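# Free the balancer wheel and balance it with weights

## Task

Push the wheel balancer's lever downward so the wheel is released, then move the two weights around on the tyre until the bubble of the level mounted on the hub comes to rest entirely within the ring drawn on that level. At the end the lever must still be down and both weights must sit wholly on the tyre, everything must stay in place without the robot holding it, and the gripper must have let go and backed away.

## Robot and tools

Robot: one xArm5-type arm on a base, with a parallel two-finger gripper. It has five joints: a waist that turns about a vertical base axis, three joints (shoulder, elbow, wrist pitch) that bend the arm in a single plane containing that axis, and a wrist roll. So the fingers can only point within the vertical plane through the base axis and the hand; they can never aim sideways out of it. Holding a tilted gripper orientation along a straight path often fails (ends held or off_target). Joint ranges in rad: waist -6.283 to 6.283, shoulder -2.059 to 2.094, elbow -3.927 to 0.192, wrist pitch -1.693 to 3.142, wrist roll -6.283 to 6.283. Load limits in N m: waist 47, shoulder 47, elbow 28.2, wrist pitch 18.8, wrist roll 18.8; a carried object adds to the load.

Frames. Scene frame: origin on the table top under the base, +z up, +y to the left when facing along +x. The base may be slightly tilted. Gripper frame: fingers point along its +z, they open and close along its y. end_effector_position is the point between the closed finger pads, roughly 2 cm short of the fingertips; closing pushes the tips about 10 mm further along +z.

execute_actions(actions, pictures). actions is a list holding nothing, one action, or one wait. Empty list: no command, just the current state. Action: {"rows": [...], "steps": n}, 1 to 15 rows, steps at most 15 (default 15), each step 1/30 s; each row runs for one step and the final row repeats to fill the steps. Wait: {"steps": n} up to 300, counted from the previous result, so time spent replying is included. pictures (boolean) chooses whether camera images come back; by default they do.

A row is one list of 7 numbers, each in [-1, 1]: dx, dy, dz, rx, ry, rz, opening. The first six are an offset, not a pose, expressed in the gripper's own axes and measured from the gripper pose printed in the latest result that shows it (before any such result, and for a second or later call within the same reply, from the pose at the start of the action). Every row uses that same reference; rows do not accumulate. Scale: 1.0 equals 0.6 m of translation or 180 degrees of rotation; rx, ry, rz form one rotation vector. opening is absolute, not an offset: +1 fully open (0.084 m), -1 closed. An all-zero offset is not a pause: it pulls the hand back to the reference pose.

Each control step the commanded pose is clipped to within 70 mm and 16 degrees of the measured pose, and joint targets move at most 3.14 rad/s. A large offset therefore is usually not reached in one action; after the action the arm only continues to the last clipped pose. Read the new pose and send the remainder.

move(target, speed). target is one row exactly as above (gripper-frame offset from the same reference, plus absolute opening). speed is path top speed in m/s, 0.002 to 0.5, default 0.25; rotation is capped at twice that in rad/s. The straight path lasts 0.5 to 10 s and stops short if longer. It does not avoid obstacles, the hand may lag, drift or overshoot speed (especially near full reach), and turns go the shorter way. Opening is sent at the start. Result adds a move: line, e.g. done, off_target, moving, held, fault, plus which limits acted (paced = pose clipped; held = some steps blocked, after which the arm may jump faster) and the distance to target.

wait(seconds): 0 to 10 s, nothing new sent; the arm heads to its last clipped pose and fingers finish moving.

zoom_image(camera, region): camera is one of cam_head_left, cam_head_right, cam_high, cam_low, cam_wrist (all 504x504); region is [x0, y0, x1, y1] in pixels from the top-left corner, at most 504 by 504. Useful to check the bubble against the ring.

read_manual(section): returns only licence text ("licences"); moves nothing.

finished_scene(scene): ends and grades the current scene, given by its number (1 to 2); irreversible. Call it only after the bubble is inside the ring, the lever is down, weights are on the tyre and the gripper has released and moved away.

Results. The state line gives end_effector_position (m), end_effector_quat_wxyz, and linear/angular velocities in the scene frame; at long reach the printed position can be off. Joint positions lists the arm joints base outward. grip_measured is the finger opening on the command scale. "pose unreachable" means the clearance check altered or blocked the command (the mount counts as arm); HELD marks steps where the row was not fully sent. "Hand target" shows the pose the controller is currently driving to.

Gripping: to hold something, command an opening well under grip_measured; the lower, the tighter (about 24 N per pad for objects up to roughly 6 cm). Sending grip_measured back still squeezes lightly. Fast closing can squeeze too hard.

Cautions. Simulation time runs while you think. Contacts are harder at higher speed and with targets far beyond the contact point. If a joint hits its load limit the arm backs off, freezes 10 s and drops the rest of the call. Holding loads heats motors: MOTOR HOT from 65 °C, and at 80 °C an OVER-TEMPERATURE FAULT brakes the arm until cool. Random brief tugs on held parts or pushes on loose items may occur. Never knock or place anything off the table; avoid drops, slips, slams and forceful shoves. Prefer smooth, modest motions.

Each tool is called after "Request:" by a JSON object that holds its "method" and its "body", one argument or row to a line.

## Session

Request:
{"method": "execute_actions", "body": {
  "actions": []
}}

Scene clock: 0.00 s of 6000.00 s.
end_effector_position=(+0.4422, +0.0331, +0.2974) grip_measured=+1.00 end_effector_quat_wxyz=(-0.137, +0.858, -0.180, +0.462) end_effector_velocity=(-0.000, -0.000, -0.000) end_effector_angular_velocity=(-0.000, +0.001, -0.000)
Joint positions: [ 0.042 -0.168 -0.177 -0.646  0.489  0.084]
Joint velocities: [-0.     0.     0.001 -0.     0.     0.   ]
Hand target: +0.442, +0.033, +0.297; -0.137, +0.858, -0.180, +0.462

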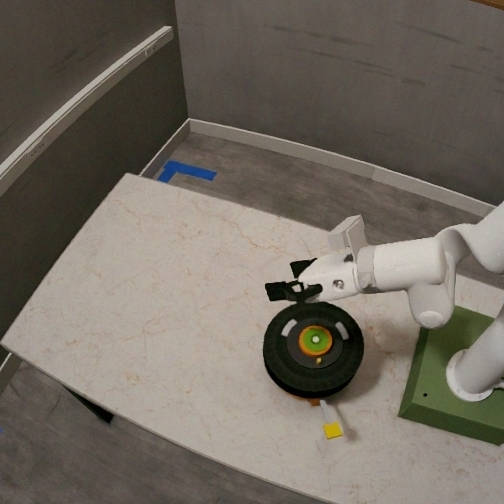

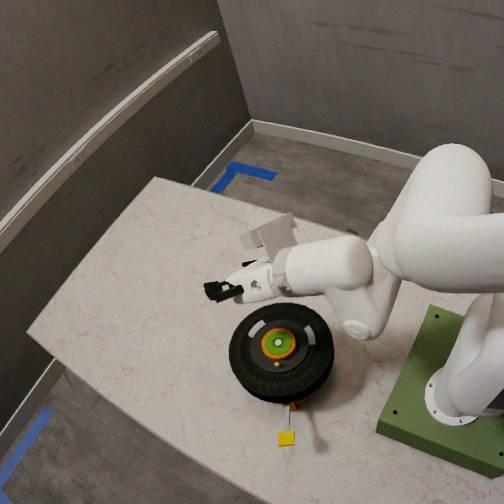

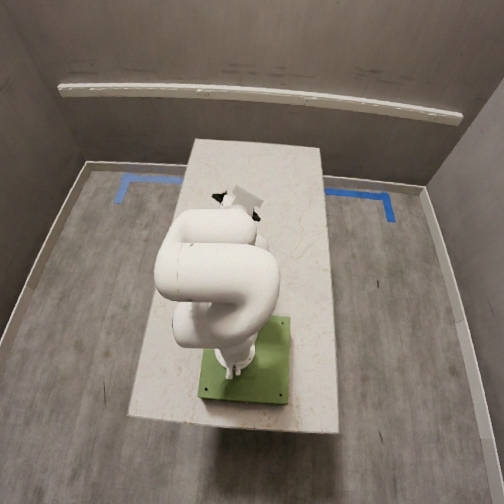

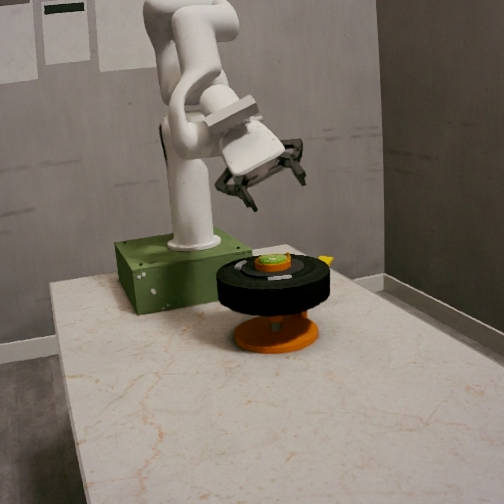

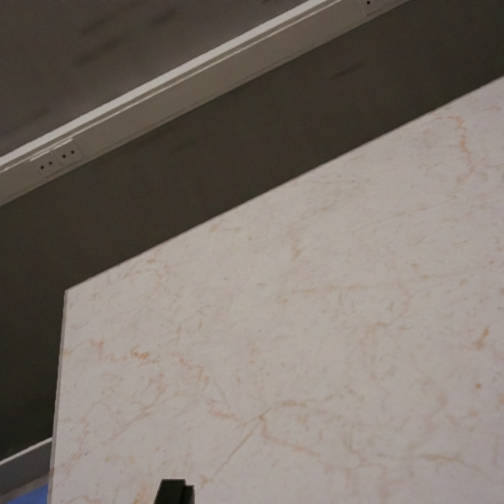

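Request:
{"method": "zoom_image", "body": {
  "camera": "cam_head_left",
  "region": [240, 280, 400, 460]
}}

Request:
{"method": "zoom_image", "body": {
  "camera": "cam_low",
  "region": [190, 230, 370, 370]
}}

Request:
{"method": "zoom_image", "body": {
  "camera": "cam_head_right",
  "region": [210, 280, 370, 460]
}}

Region (240, 280, 400, 460) of cam_head_left's 504x504 image, scaled by 2.800, with more detail than that image has.

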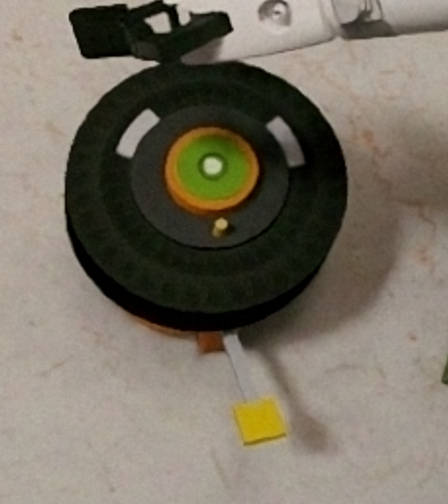

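Region (190, 230, 370, 370) of cam_low's 504x504 image, scaled by 2.800, with more detail than that image has.

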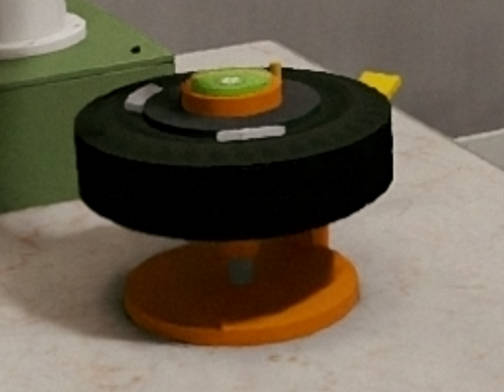

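Region (210, 280, 370, 460) of cam_head_right's 504x504 image, scaled by 2.800, with more detail than that image has.

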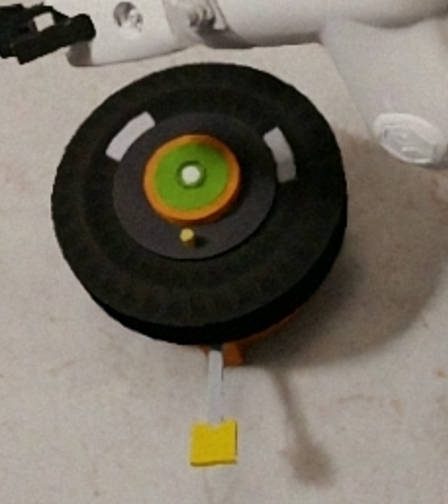

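Request:
{"method": "move", "body": {
  "target": [-0.0572, 0.0115, -0.284, -0.0763, -0.3142, -0.1494, 1],
  "speed": 0.25
}}

Scene clock: 24.70 s of 6000.00 s.
end_effector_position=(+0.2797, +0.0301, +0.3606) grip_measured=+1.00 end_effector_quat_wxyz=(-0.003, +0.999, +0.049, -0.000) end_effector_velocity=(-0.000, +0.000, +0.001) end_effector_angular_velocity=(-0.000, +0.003, +0.002)
Joint positions: [ 0.077 -0.684 -0.615  1.313  0.014  0.084]
Joint velocities: [ 0.     0.002 -0.005  0.006 -0.002  0.   ]
Hand target: +0.280, +0.030, +0.361; -0.003, +0.999, +0.049, -0.000
Off the commanded pose: 0.000 m, 0 deg.
After step 90, 19.03 s passed at rest.
move: done

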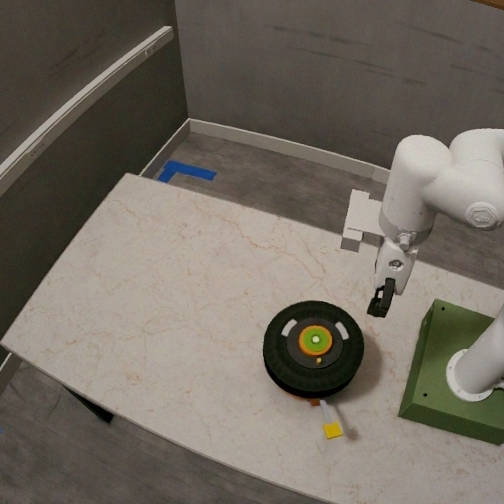

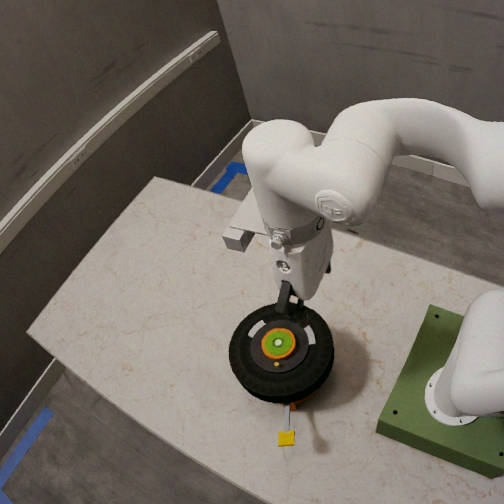

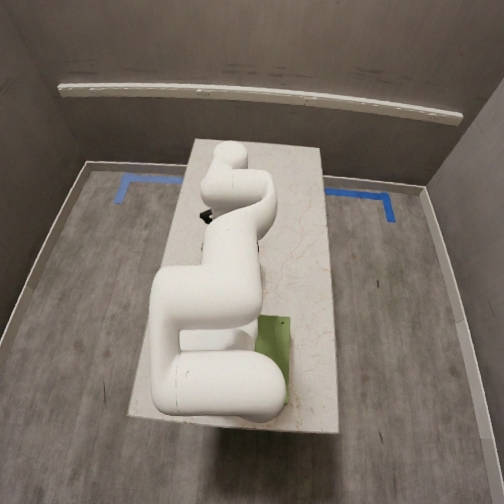

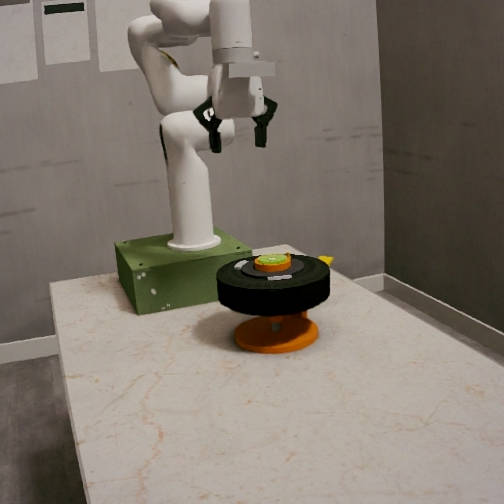

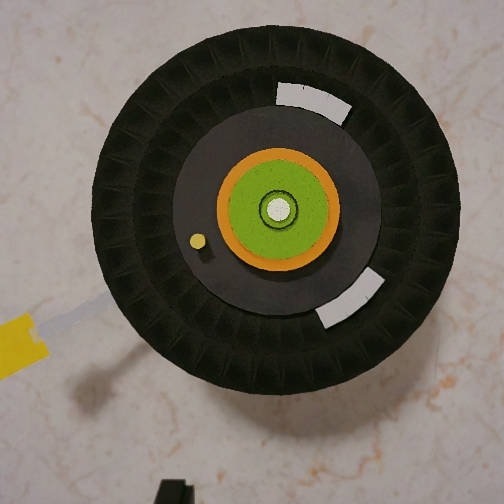

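Request:
{"method": "move", "body": {
  "target": [0, -0.1, 0, 0, 0, 0, 1],
  "speed": 0.2
}}

Scene clock: 30.63 s of 6000.00 s.
end_effector_position=(+0.2737, +0.0896, +0.3609) grip_measured=+1.00 end_effector_quat_wxyz=(-0.001, +0.999, +0.049, +0.000) end_effector_velocity=(-0.000, +0.001, -0.000) end_effector_angular_velocity=(-0.000, +0.000, +0.000)
Joint positions: [ 0.283 -0.657 -0.632  1.302  0.221  0.084]
Joint velocities: [ 0.004  0.001  0.    -0.001  0.004 -0.   ]
Hand target: +0.274, +0.090, +0.361; -0.001, +0.999, +0.049, +0.000
Off the commanded pose: 0.000 m, 0 deg.
After step 90, 2.10 s passed at rest.
move: done

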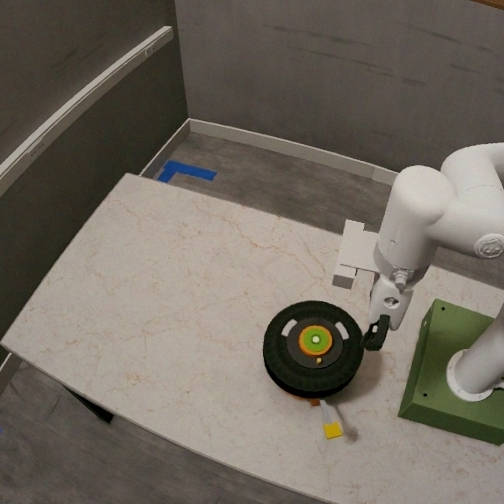

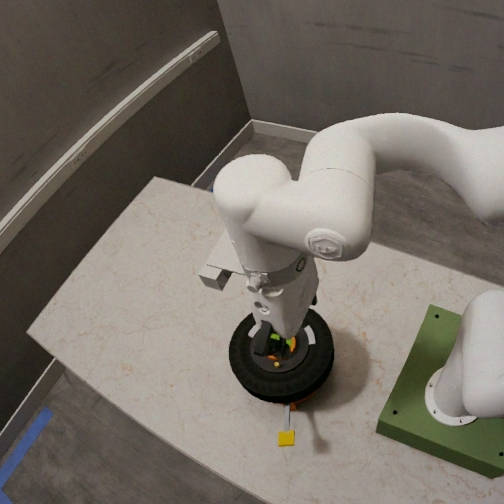

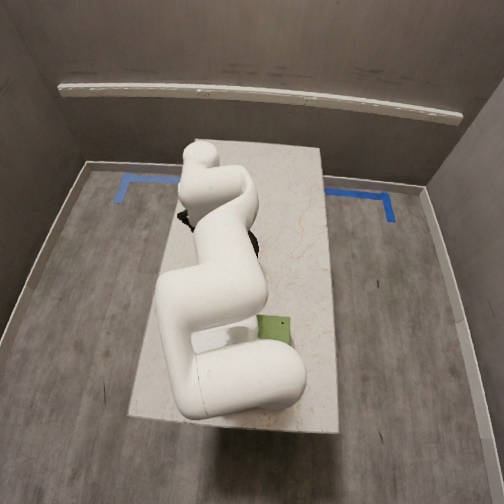

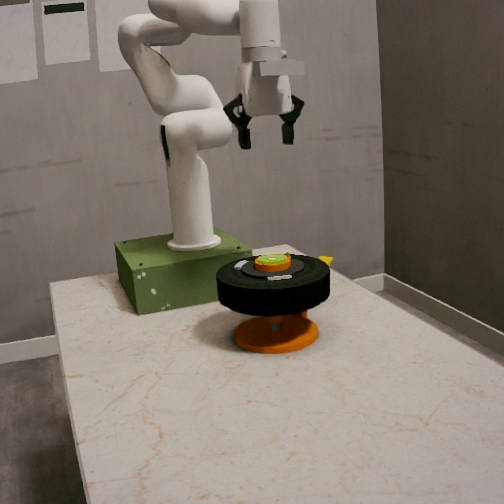

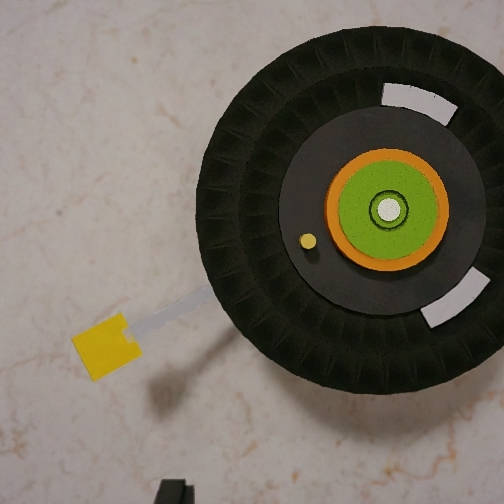

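Request:
{"method": "move", "body": {
  "target": [0.01, -0.211, 0.32, 0, 0, 0, -1],
  "speed": 0.25
}}

Scene clock: 44.90 s of 6000.00 s.
end_effector_position=(+0.2676, +0.2169, +0.1695) grip_measured=-1.00 end_effector_quat_wxyz=(+0.000, +0.999, +0.049, +0.002) end_effector_velocity=(-0.001, -0.000, -0.002) end_effector_angular_velocity=(-0.003, +0.003, +0.001)
Joint positions: [ 0.646 -0.117 -0.463  0.592  0.583  0.   ]
Joint velocities: [ 0.002  0.006  0.001 -0.003  0.001  0.   ]
Hand target: +0.267, +0.217, +0.169; +0.001, +0.999, +0.049, +0.002
Off the commanded pose: 0.000 m, 0 deg.
After step 90, 9.80 s passed at rest.
move: done

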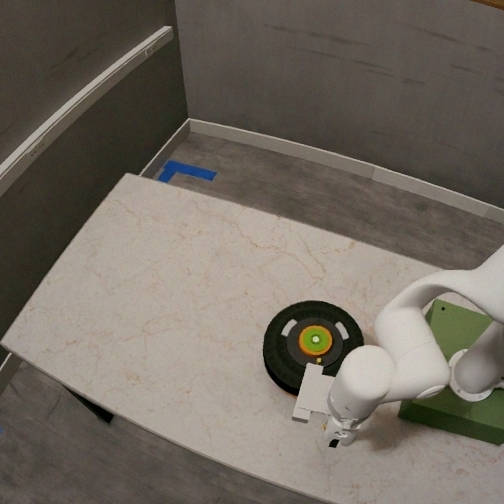

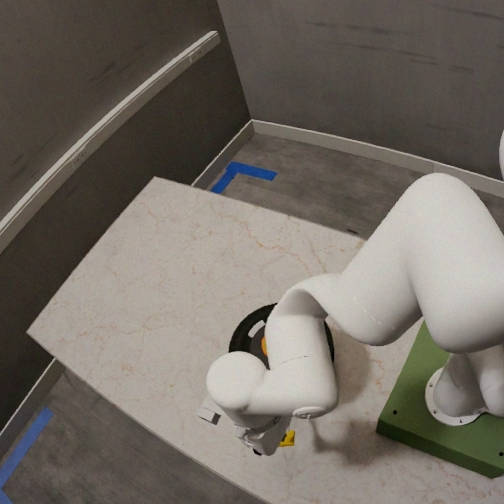

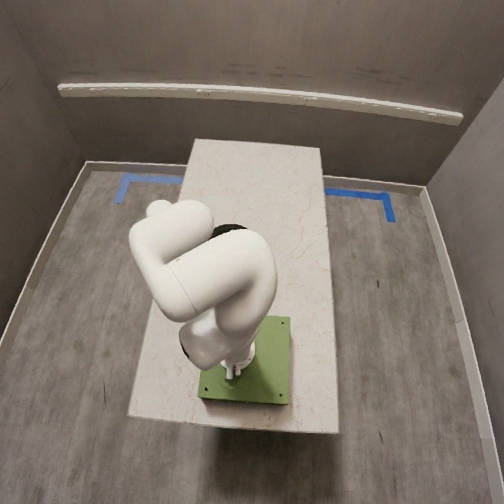

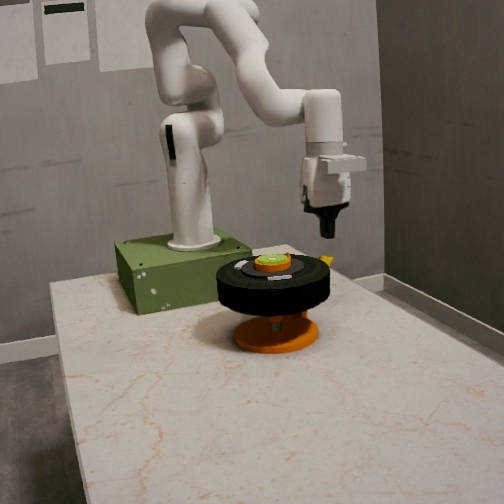

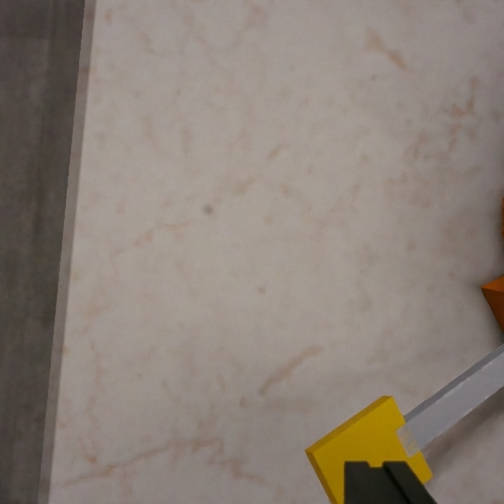

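Request:
{"method": "move", "body": {
  "target": [0, 0.005, 0.075, 0, 0, 0, -1],
  "speed": 0.05
}}

Scene clock: 50.30 s of 6000.00 s.
end_effector_position=(+0.2683, +0.2141, +0.1248) grip_measured=-1.00 end_effector_quat_wxyz=(+0.000, +0.999, +0.049, +0.002) end_effector_velocity=(-0.000, +0.000, -0.001) end_effector_angular_velocity=(-0.000, +0.000, +0.001)
Joint positions: [ 0.638  0.031 -0.443  0.423  0.576  0.   ]
Joint velocities: [ 0.001  0.004  0.001 -0.005 -0.     0.   ]
Hand target: +0.268, +0.214, +0.124; +0.000, +0.999, +0.049, +0.002
Off the commanded pose: 0.000 m, 0 deg.
After step 90, 1.20 s passed at rest.
move: done

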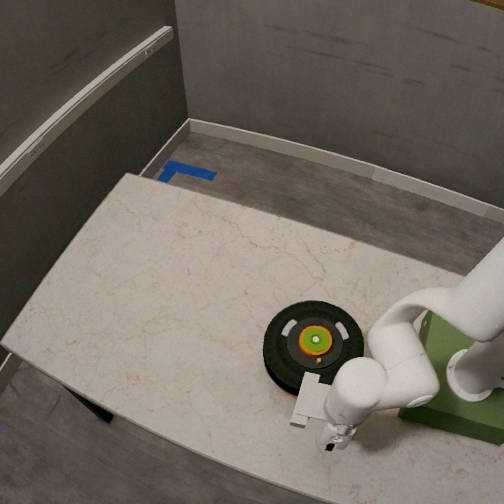

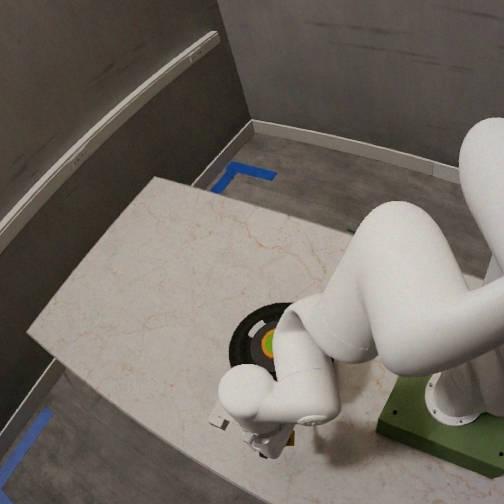

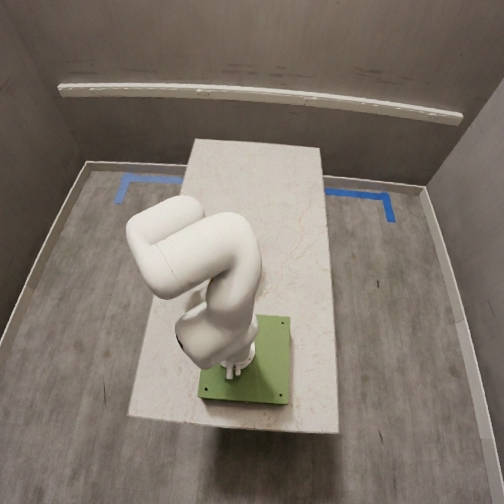

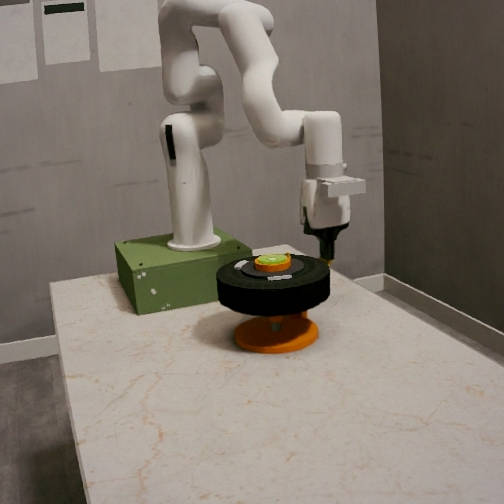

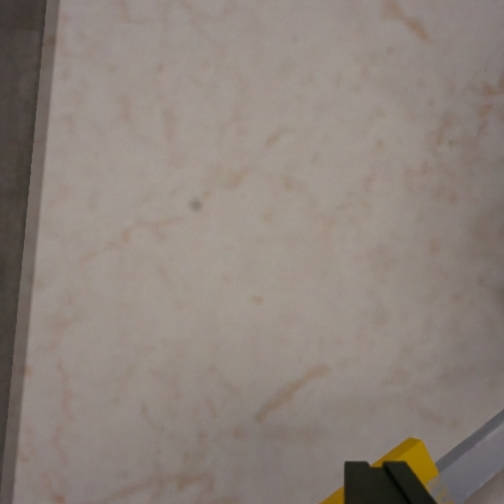

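Request:
{"method": "move", "body": {
  "target": [0, 0, 0.05, 0, 0, 0, -1],
  "speed": 0.02
}}

Scene clock: 52.90 s of 6000.00 s.
end_effector_position=(+0.2683, +0.2140, +0.0947) grip_measured=-1.00 end_effector_quat_wxyz=(+0.000, +0.999, +0.049, +0.002) end_effector_velocity=(+0.000, +0.000, -0.000) end_effector_angular_velocity=(+0.001, -0.001, -0.000)
Joint positions: [ 0.638  0.145 -0.447  0.314  0.576  0.   ]
Joint velocities: [-0.     0.002 -0.001 -0.003 -0.     0.   ]
Hand target: +0.268, +0.214, +0.095; +0.000, +0.999, +0.049, +0.002
Off the commanded pose: 0.000 m, 0 deg.
move: done

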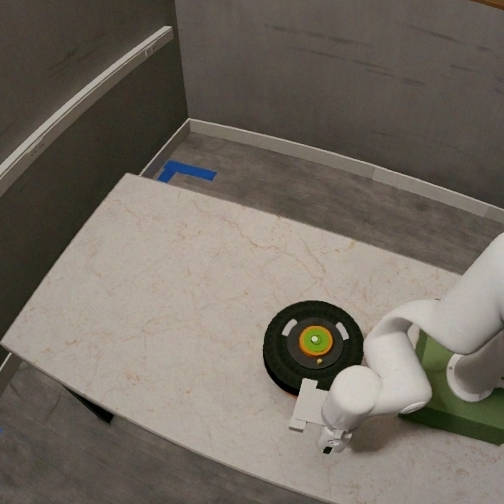

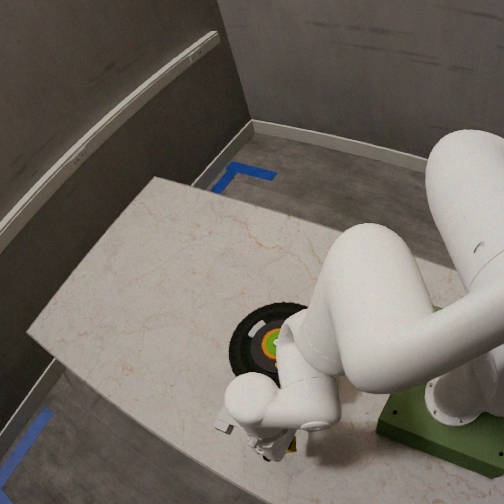

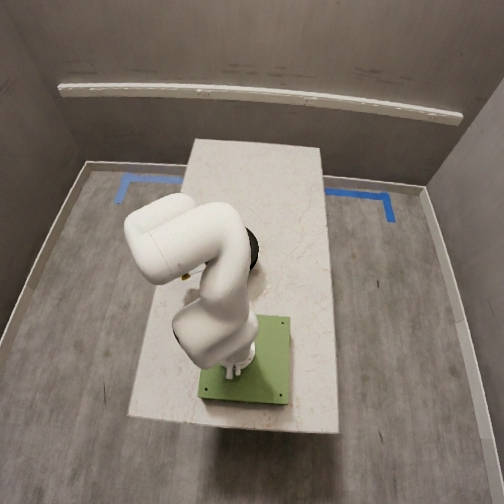

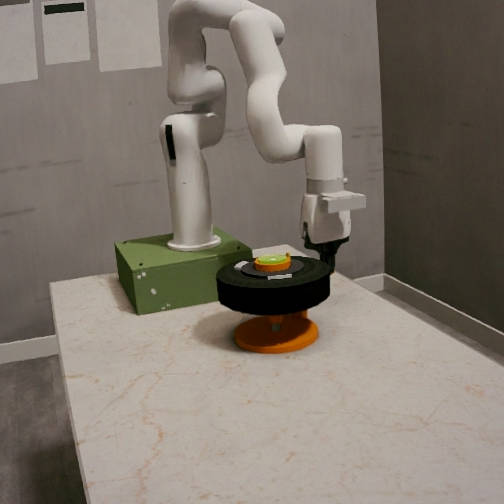

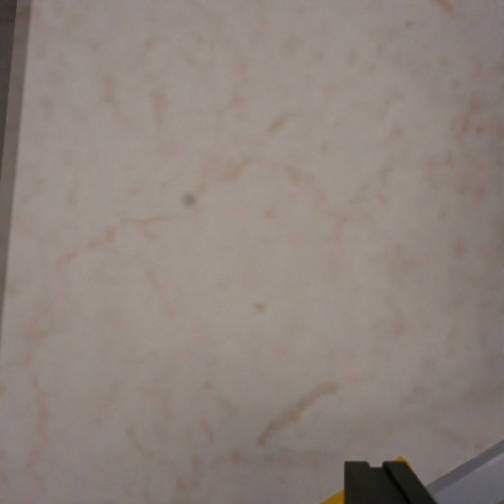

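Request:
{"method": "move", "body": {
  "target": [0, 0, 0.03, 0, 0, 0, -1],
  "speed": 0.015
}}

Scene clock: 55.40 s of 6000.00 s.
end_effector_position=(+0.2684, +0.2140, +0.0768) grip_measured=-1.00 end_effector_quat_wxyz=(+0.000, +0.999, +0.049, +0.002) end_effector_velocity=(+0.001, +0.001, -0.000) end_effector_angular_velocity=(+0.002, -0.002, +0.000)
Joint positions: [ 0.638  0.217 -0.456  0.251  0.576  0.   ]
Joint velocities: [ 0.     0.003 -0.002 -0.003 -0.     0.   ]
Hand target: +0.268, +0.214, +0.077; +0.000, +0.999, +0.049, +0.002
Off the commanded pose: 0.000 m, 0 deg.
move: done

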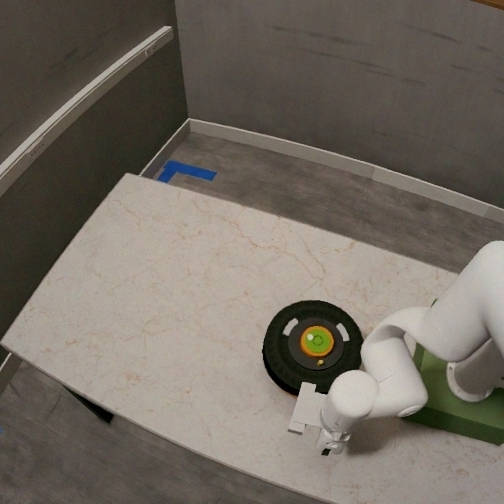

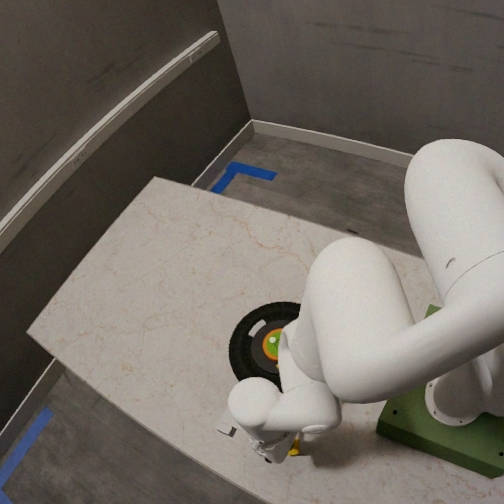

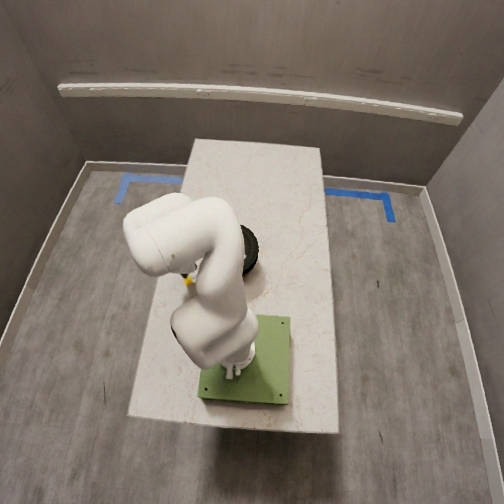

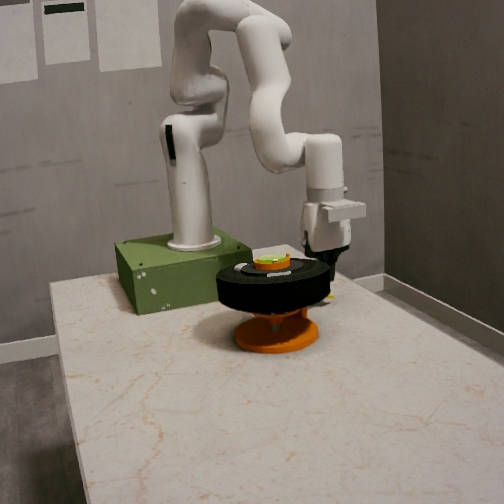

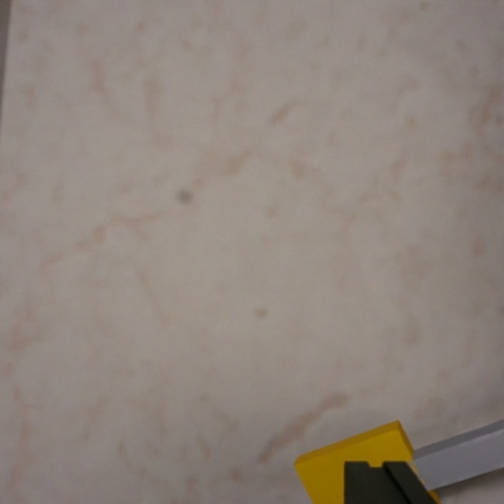

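Request:
{"method": "move", "body": {
  "target": [0, 0, -0.15, 0, 0, 0, -1],
  "speed": 0.2
}}

Request:
{"method": "move", "body": {
  "target": [0.0268, 0.330, -0.272, 0, 0, 0, -1],
  "speed": 0.25
}}

Scene clock: 59.97 s of 6000.00 s.
end_effector_position=(+0.2677, +0.2138, +0.1665) grip_measured=-1.00 end_effector_quat_wxyz=(+0.001, +0.999, +0.049, +0.002) end_effector_velocity=(+0.001, +0.001, +0.002) end_effector_angular_velocity=(+0.003, -0.003, -0.000)
Joint positions: [ 0.638 -0.113 -0.455  0.581  0.576  0.   ]
Joint velocities: [-0.    -0.005 -0.002  0.003  0.     0.   ]
Hand target: +0.268, +0.214, +0.167; +0.000, +0.999, +0.049, +0.002
Off the commanded pose: 0.001 m, 0 deg.
After step 90, 0.63 s passed at rest.
move: done

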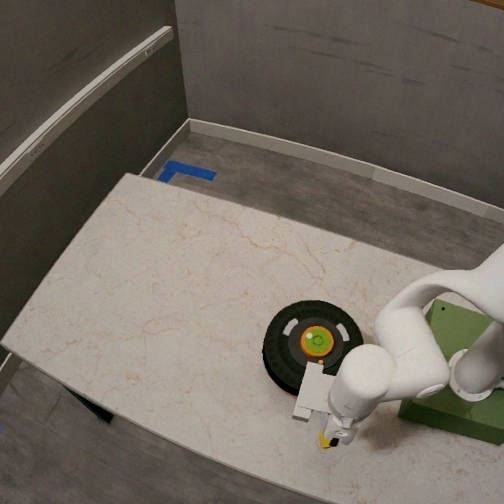

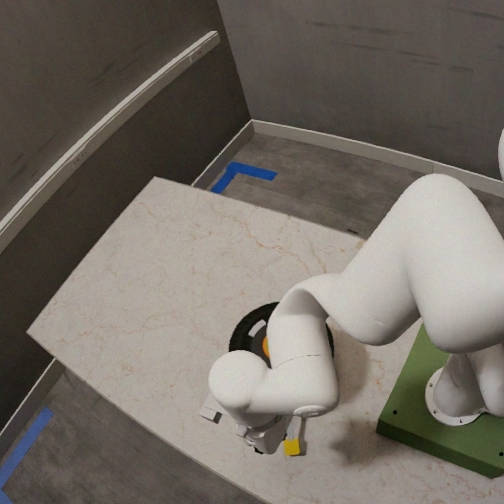

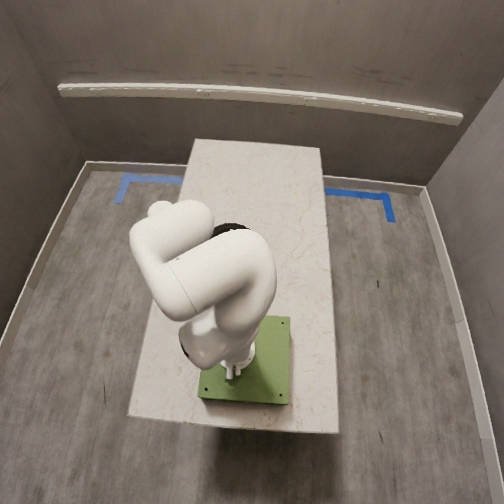

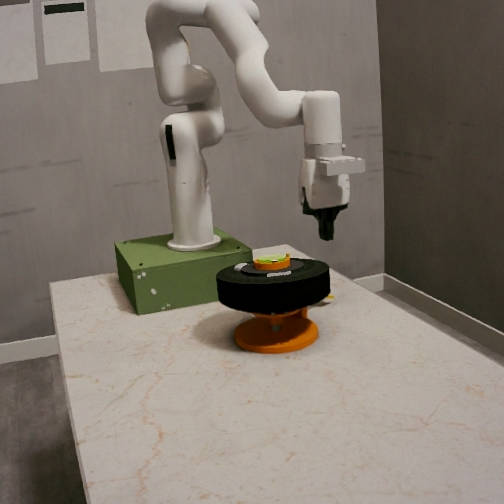

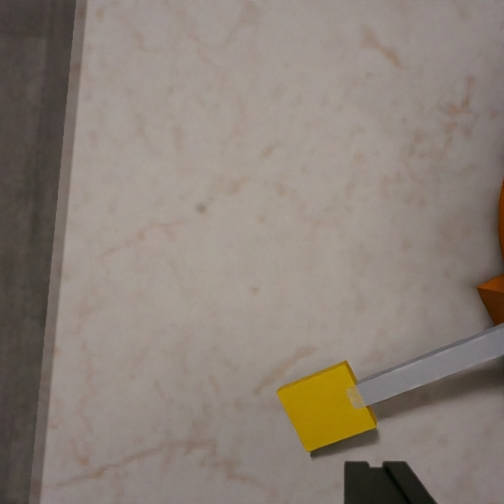

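Scene clock: 61.47 s of 6000.00 s.
end_effector_position=(+0.3024, +0.0186, +0.3297) grip_measured=-1.00 end_effector_quat_wxyz=(-0.003, +0.999, +0.049, +0.001) end_effector_velocity=(+0.001, -0.002, +0.002) end_effector_angular_velocity=(+0.000, -0.004, -0.001)
Joint positions: [ 0.031 -0.587 -0.587  1.186 -0.032  0.   ]
Joint velocities: [-0.005 -0.002 -0.005  0.003 -0.004  0.   ]
Hand target: +0.303, +0.018, +0.330; -0.003, +0.999, +0.049, +0.001
Off the commanded pose: 0.000 m, 0 deg.
move: done

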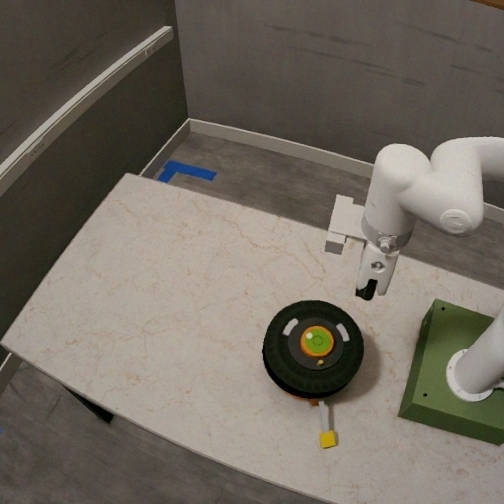

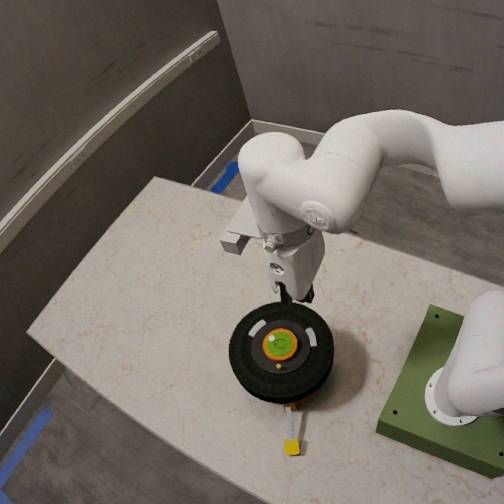

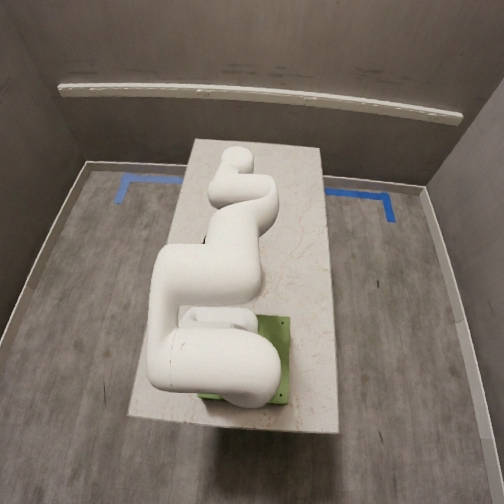

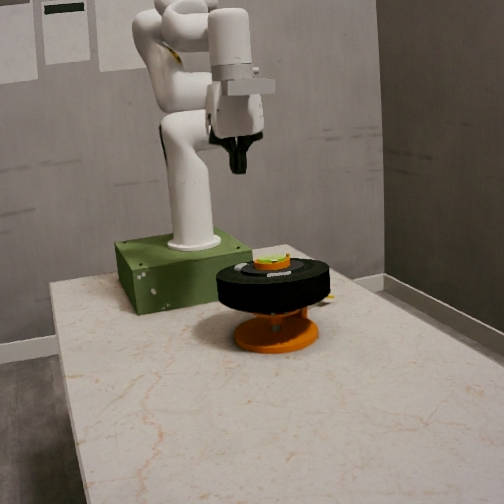

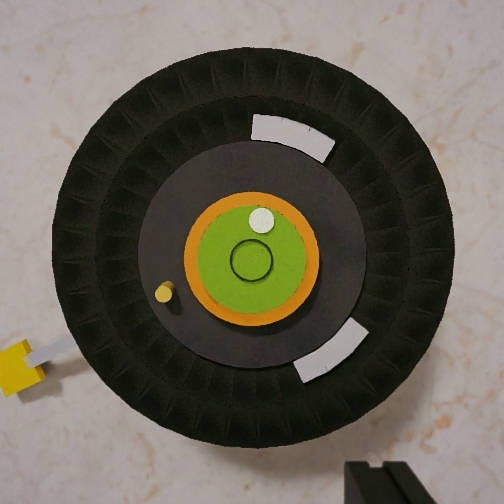

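Request:
{"method": "zoom_image", "body": {
  "camera": "cam_low",
  "region": [210, 245, 340, 320]
}}

Request:
{"method": "zoom_image", "body": {
  "camera": "cam_wrist",
  "region": [170, 90, 400, 400]
}}

Region (210, 245, 340, 320) of cam_low's 504x504 image, scaled by 3.877, with more detail than that image has; it fills the top 291 rows of this view, and the rest is white.

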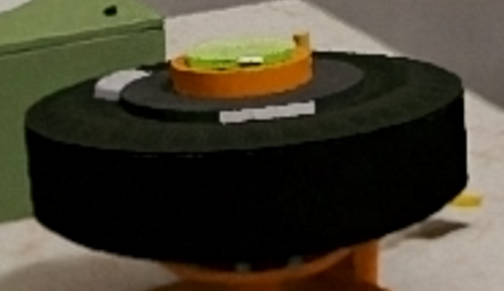

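Region (170, 90, 400, 400) of cam_wrist's 504x504 image, scaled by 1.626, with more detail than that image has; it fills the left 374 columns of this view, and the rest is white.

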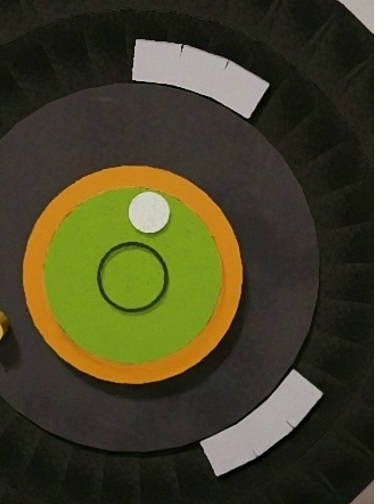

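Request:
{"method": "move", "body": {
  "target": [0.013, 0.0248, 0.235, 0, 0, -0.208, 0.43],
  "speed": 0.2
}}

Scene clock: 102.57 s of 6000.00 s.
end_effector_position=(+0.3123, +0.0055, +0.1888) grip_measured=+0.42 end_effector_quat_wxyz=(-0.003, +0.930, +0.367, +0.002) end_effector_velocity=(-0.000, -0.000, -0.001) end_effector_angular_velocity=(-0.000, +0.001, +0.004)
Joint positions: [-0.016 -0.293 -0.367  0.671 -0.732  0.062]
Joint velocities: [-0.     0.004  0.001 -0.005 -0.005  0.   ]
Hand target: +0.312, +0.005, +0.189; -0.003, +0.930, +0.367, +0.002
Off the commanded pose: 0.001 m, 0 deg.
After step 90, 36.07 s passed at rest.
move: done

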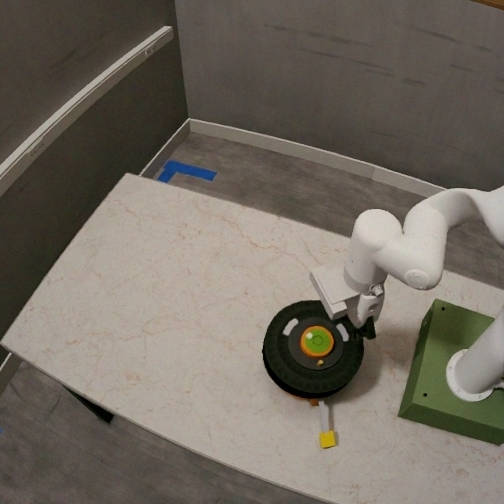

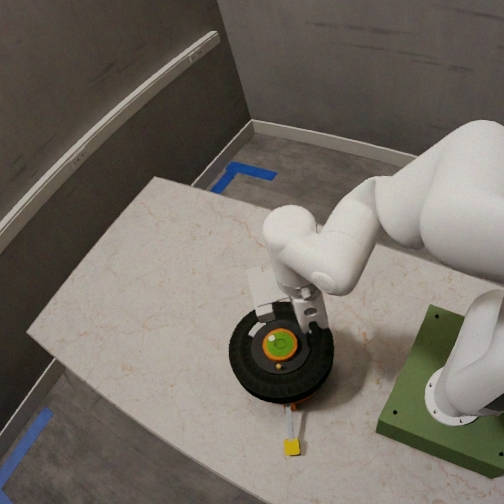

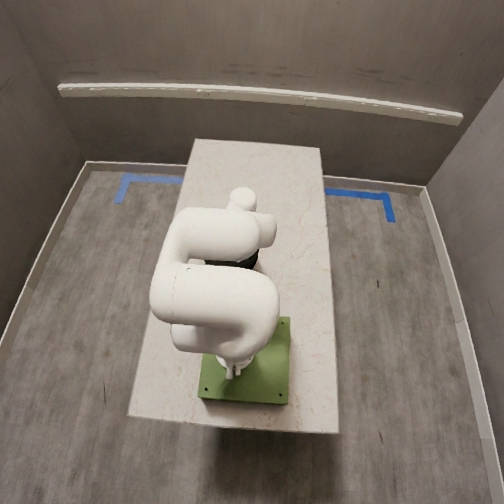

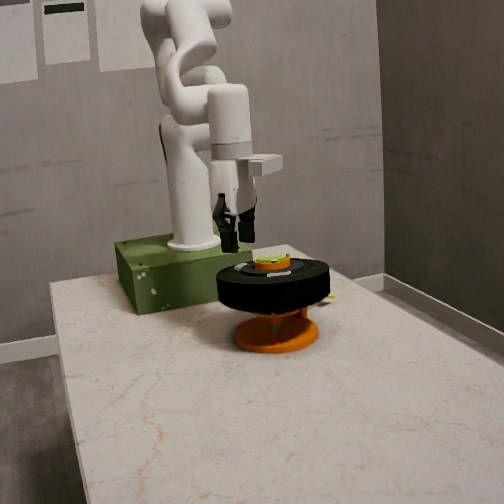

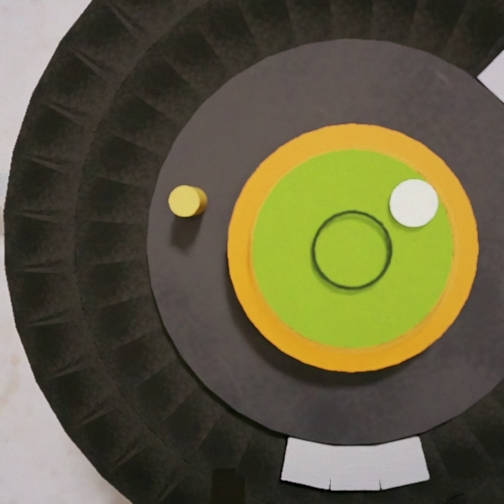

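Request:
{"method": "move", "body": {
  "target": [-0.002, 0, 0.04, 0, 0, 0, 0.43],
  "speed": 0.03
}}

Request:
{"method": "zoom_image", "body": {
  "camera": "cam_low",
  "region": [200, 220, 320, 300]
}}

Scene clock: 112.47 s of 6000.00 s.
end_effector_position=(+0.3116, +0.0048, +0.1649) grip_measured=+0.42 end_effector_quat_wxyz=(-0.003, +0.930, +0.367, +0.002) end_effector_velocity=(+0.001, -0.000, -0.000) end_effector_angular_velocity=(+0.000, -0.002, -0.000)
Joint positions: [-0.018 -0.217 -0.345  0.573 -0.735  0.062]
Joint velocities: [-0.     0.003 -0.001 -0.003 -0.    -0.   ]
Hand target: +0.312, +0.005, +0.165; -0.003, +0.930, +0.367, +0.002
Off the commanded pose: 0.000 m, 0 deg.
After step 90, 5.80 s passed at rest.
move: done

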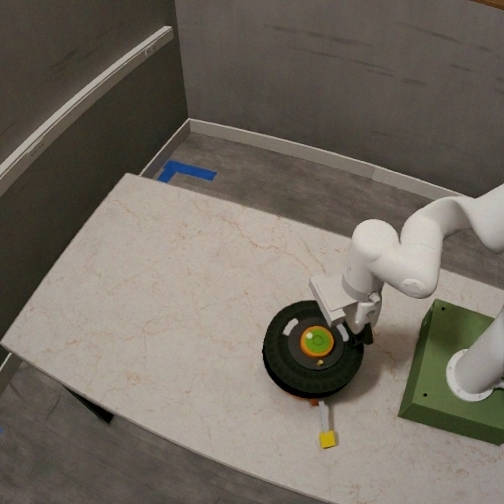

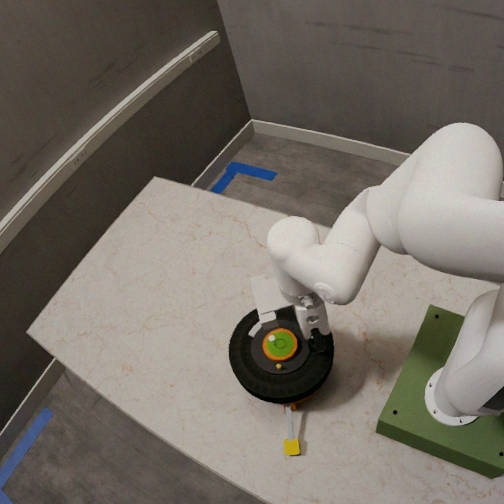

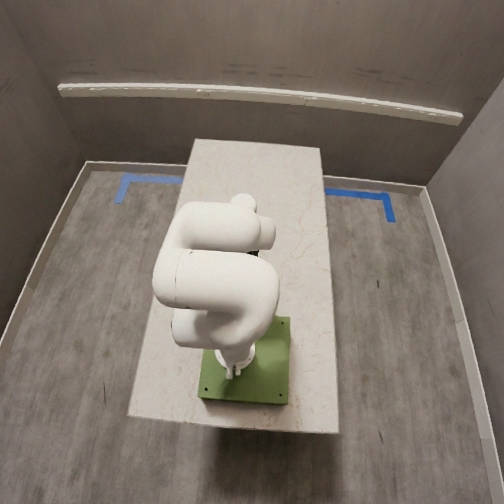

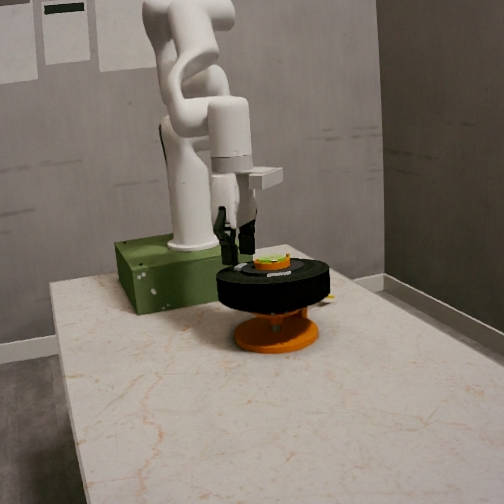

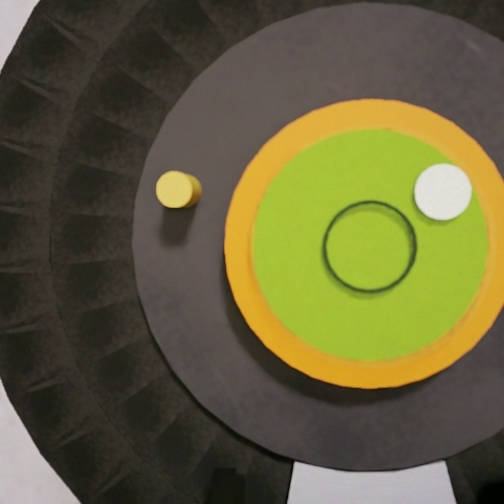

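Region (200, 220, 320, 300) of cam_low's 504x504 image, scaled by 4.200, with more detail than that image has.

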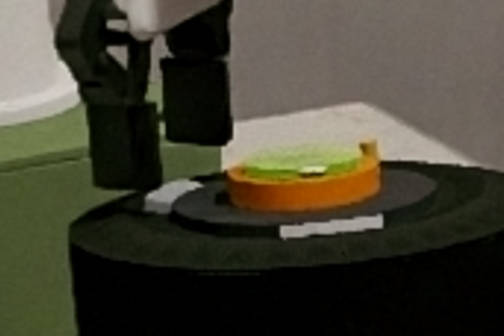

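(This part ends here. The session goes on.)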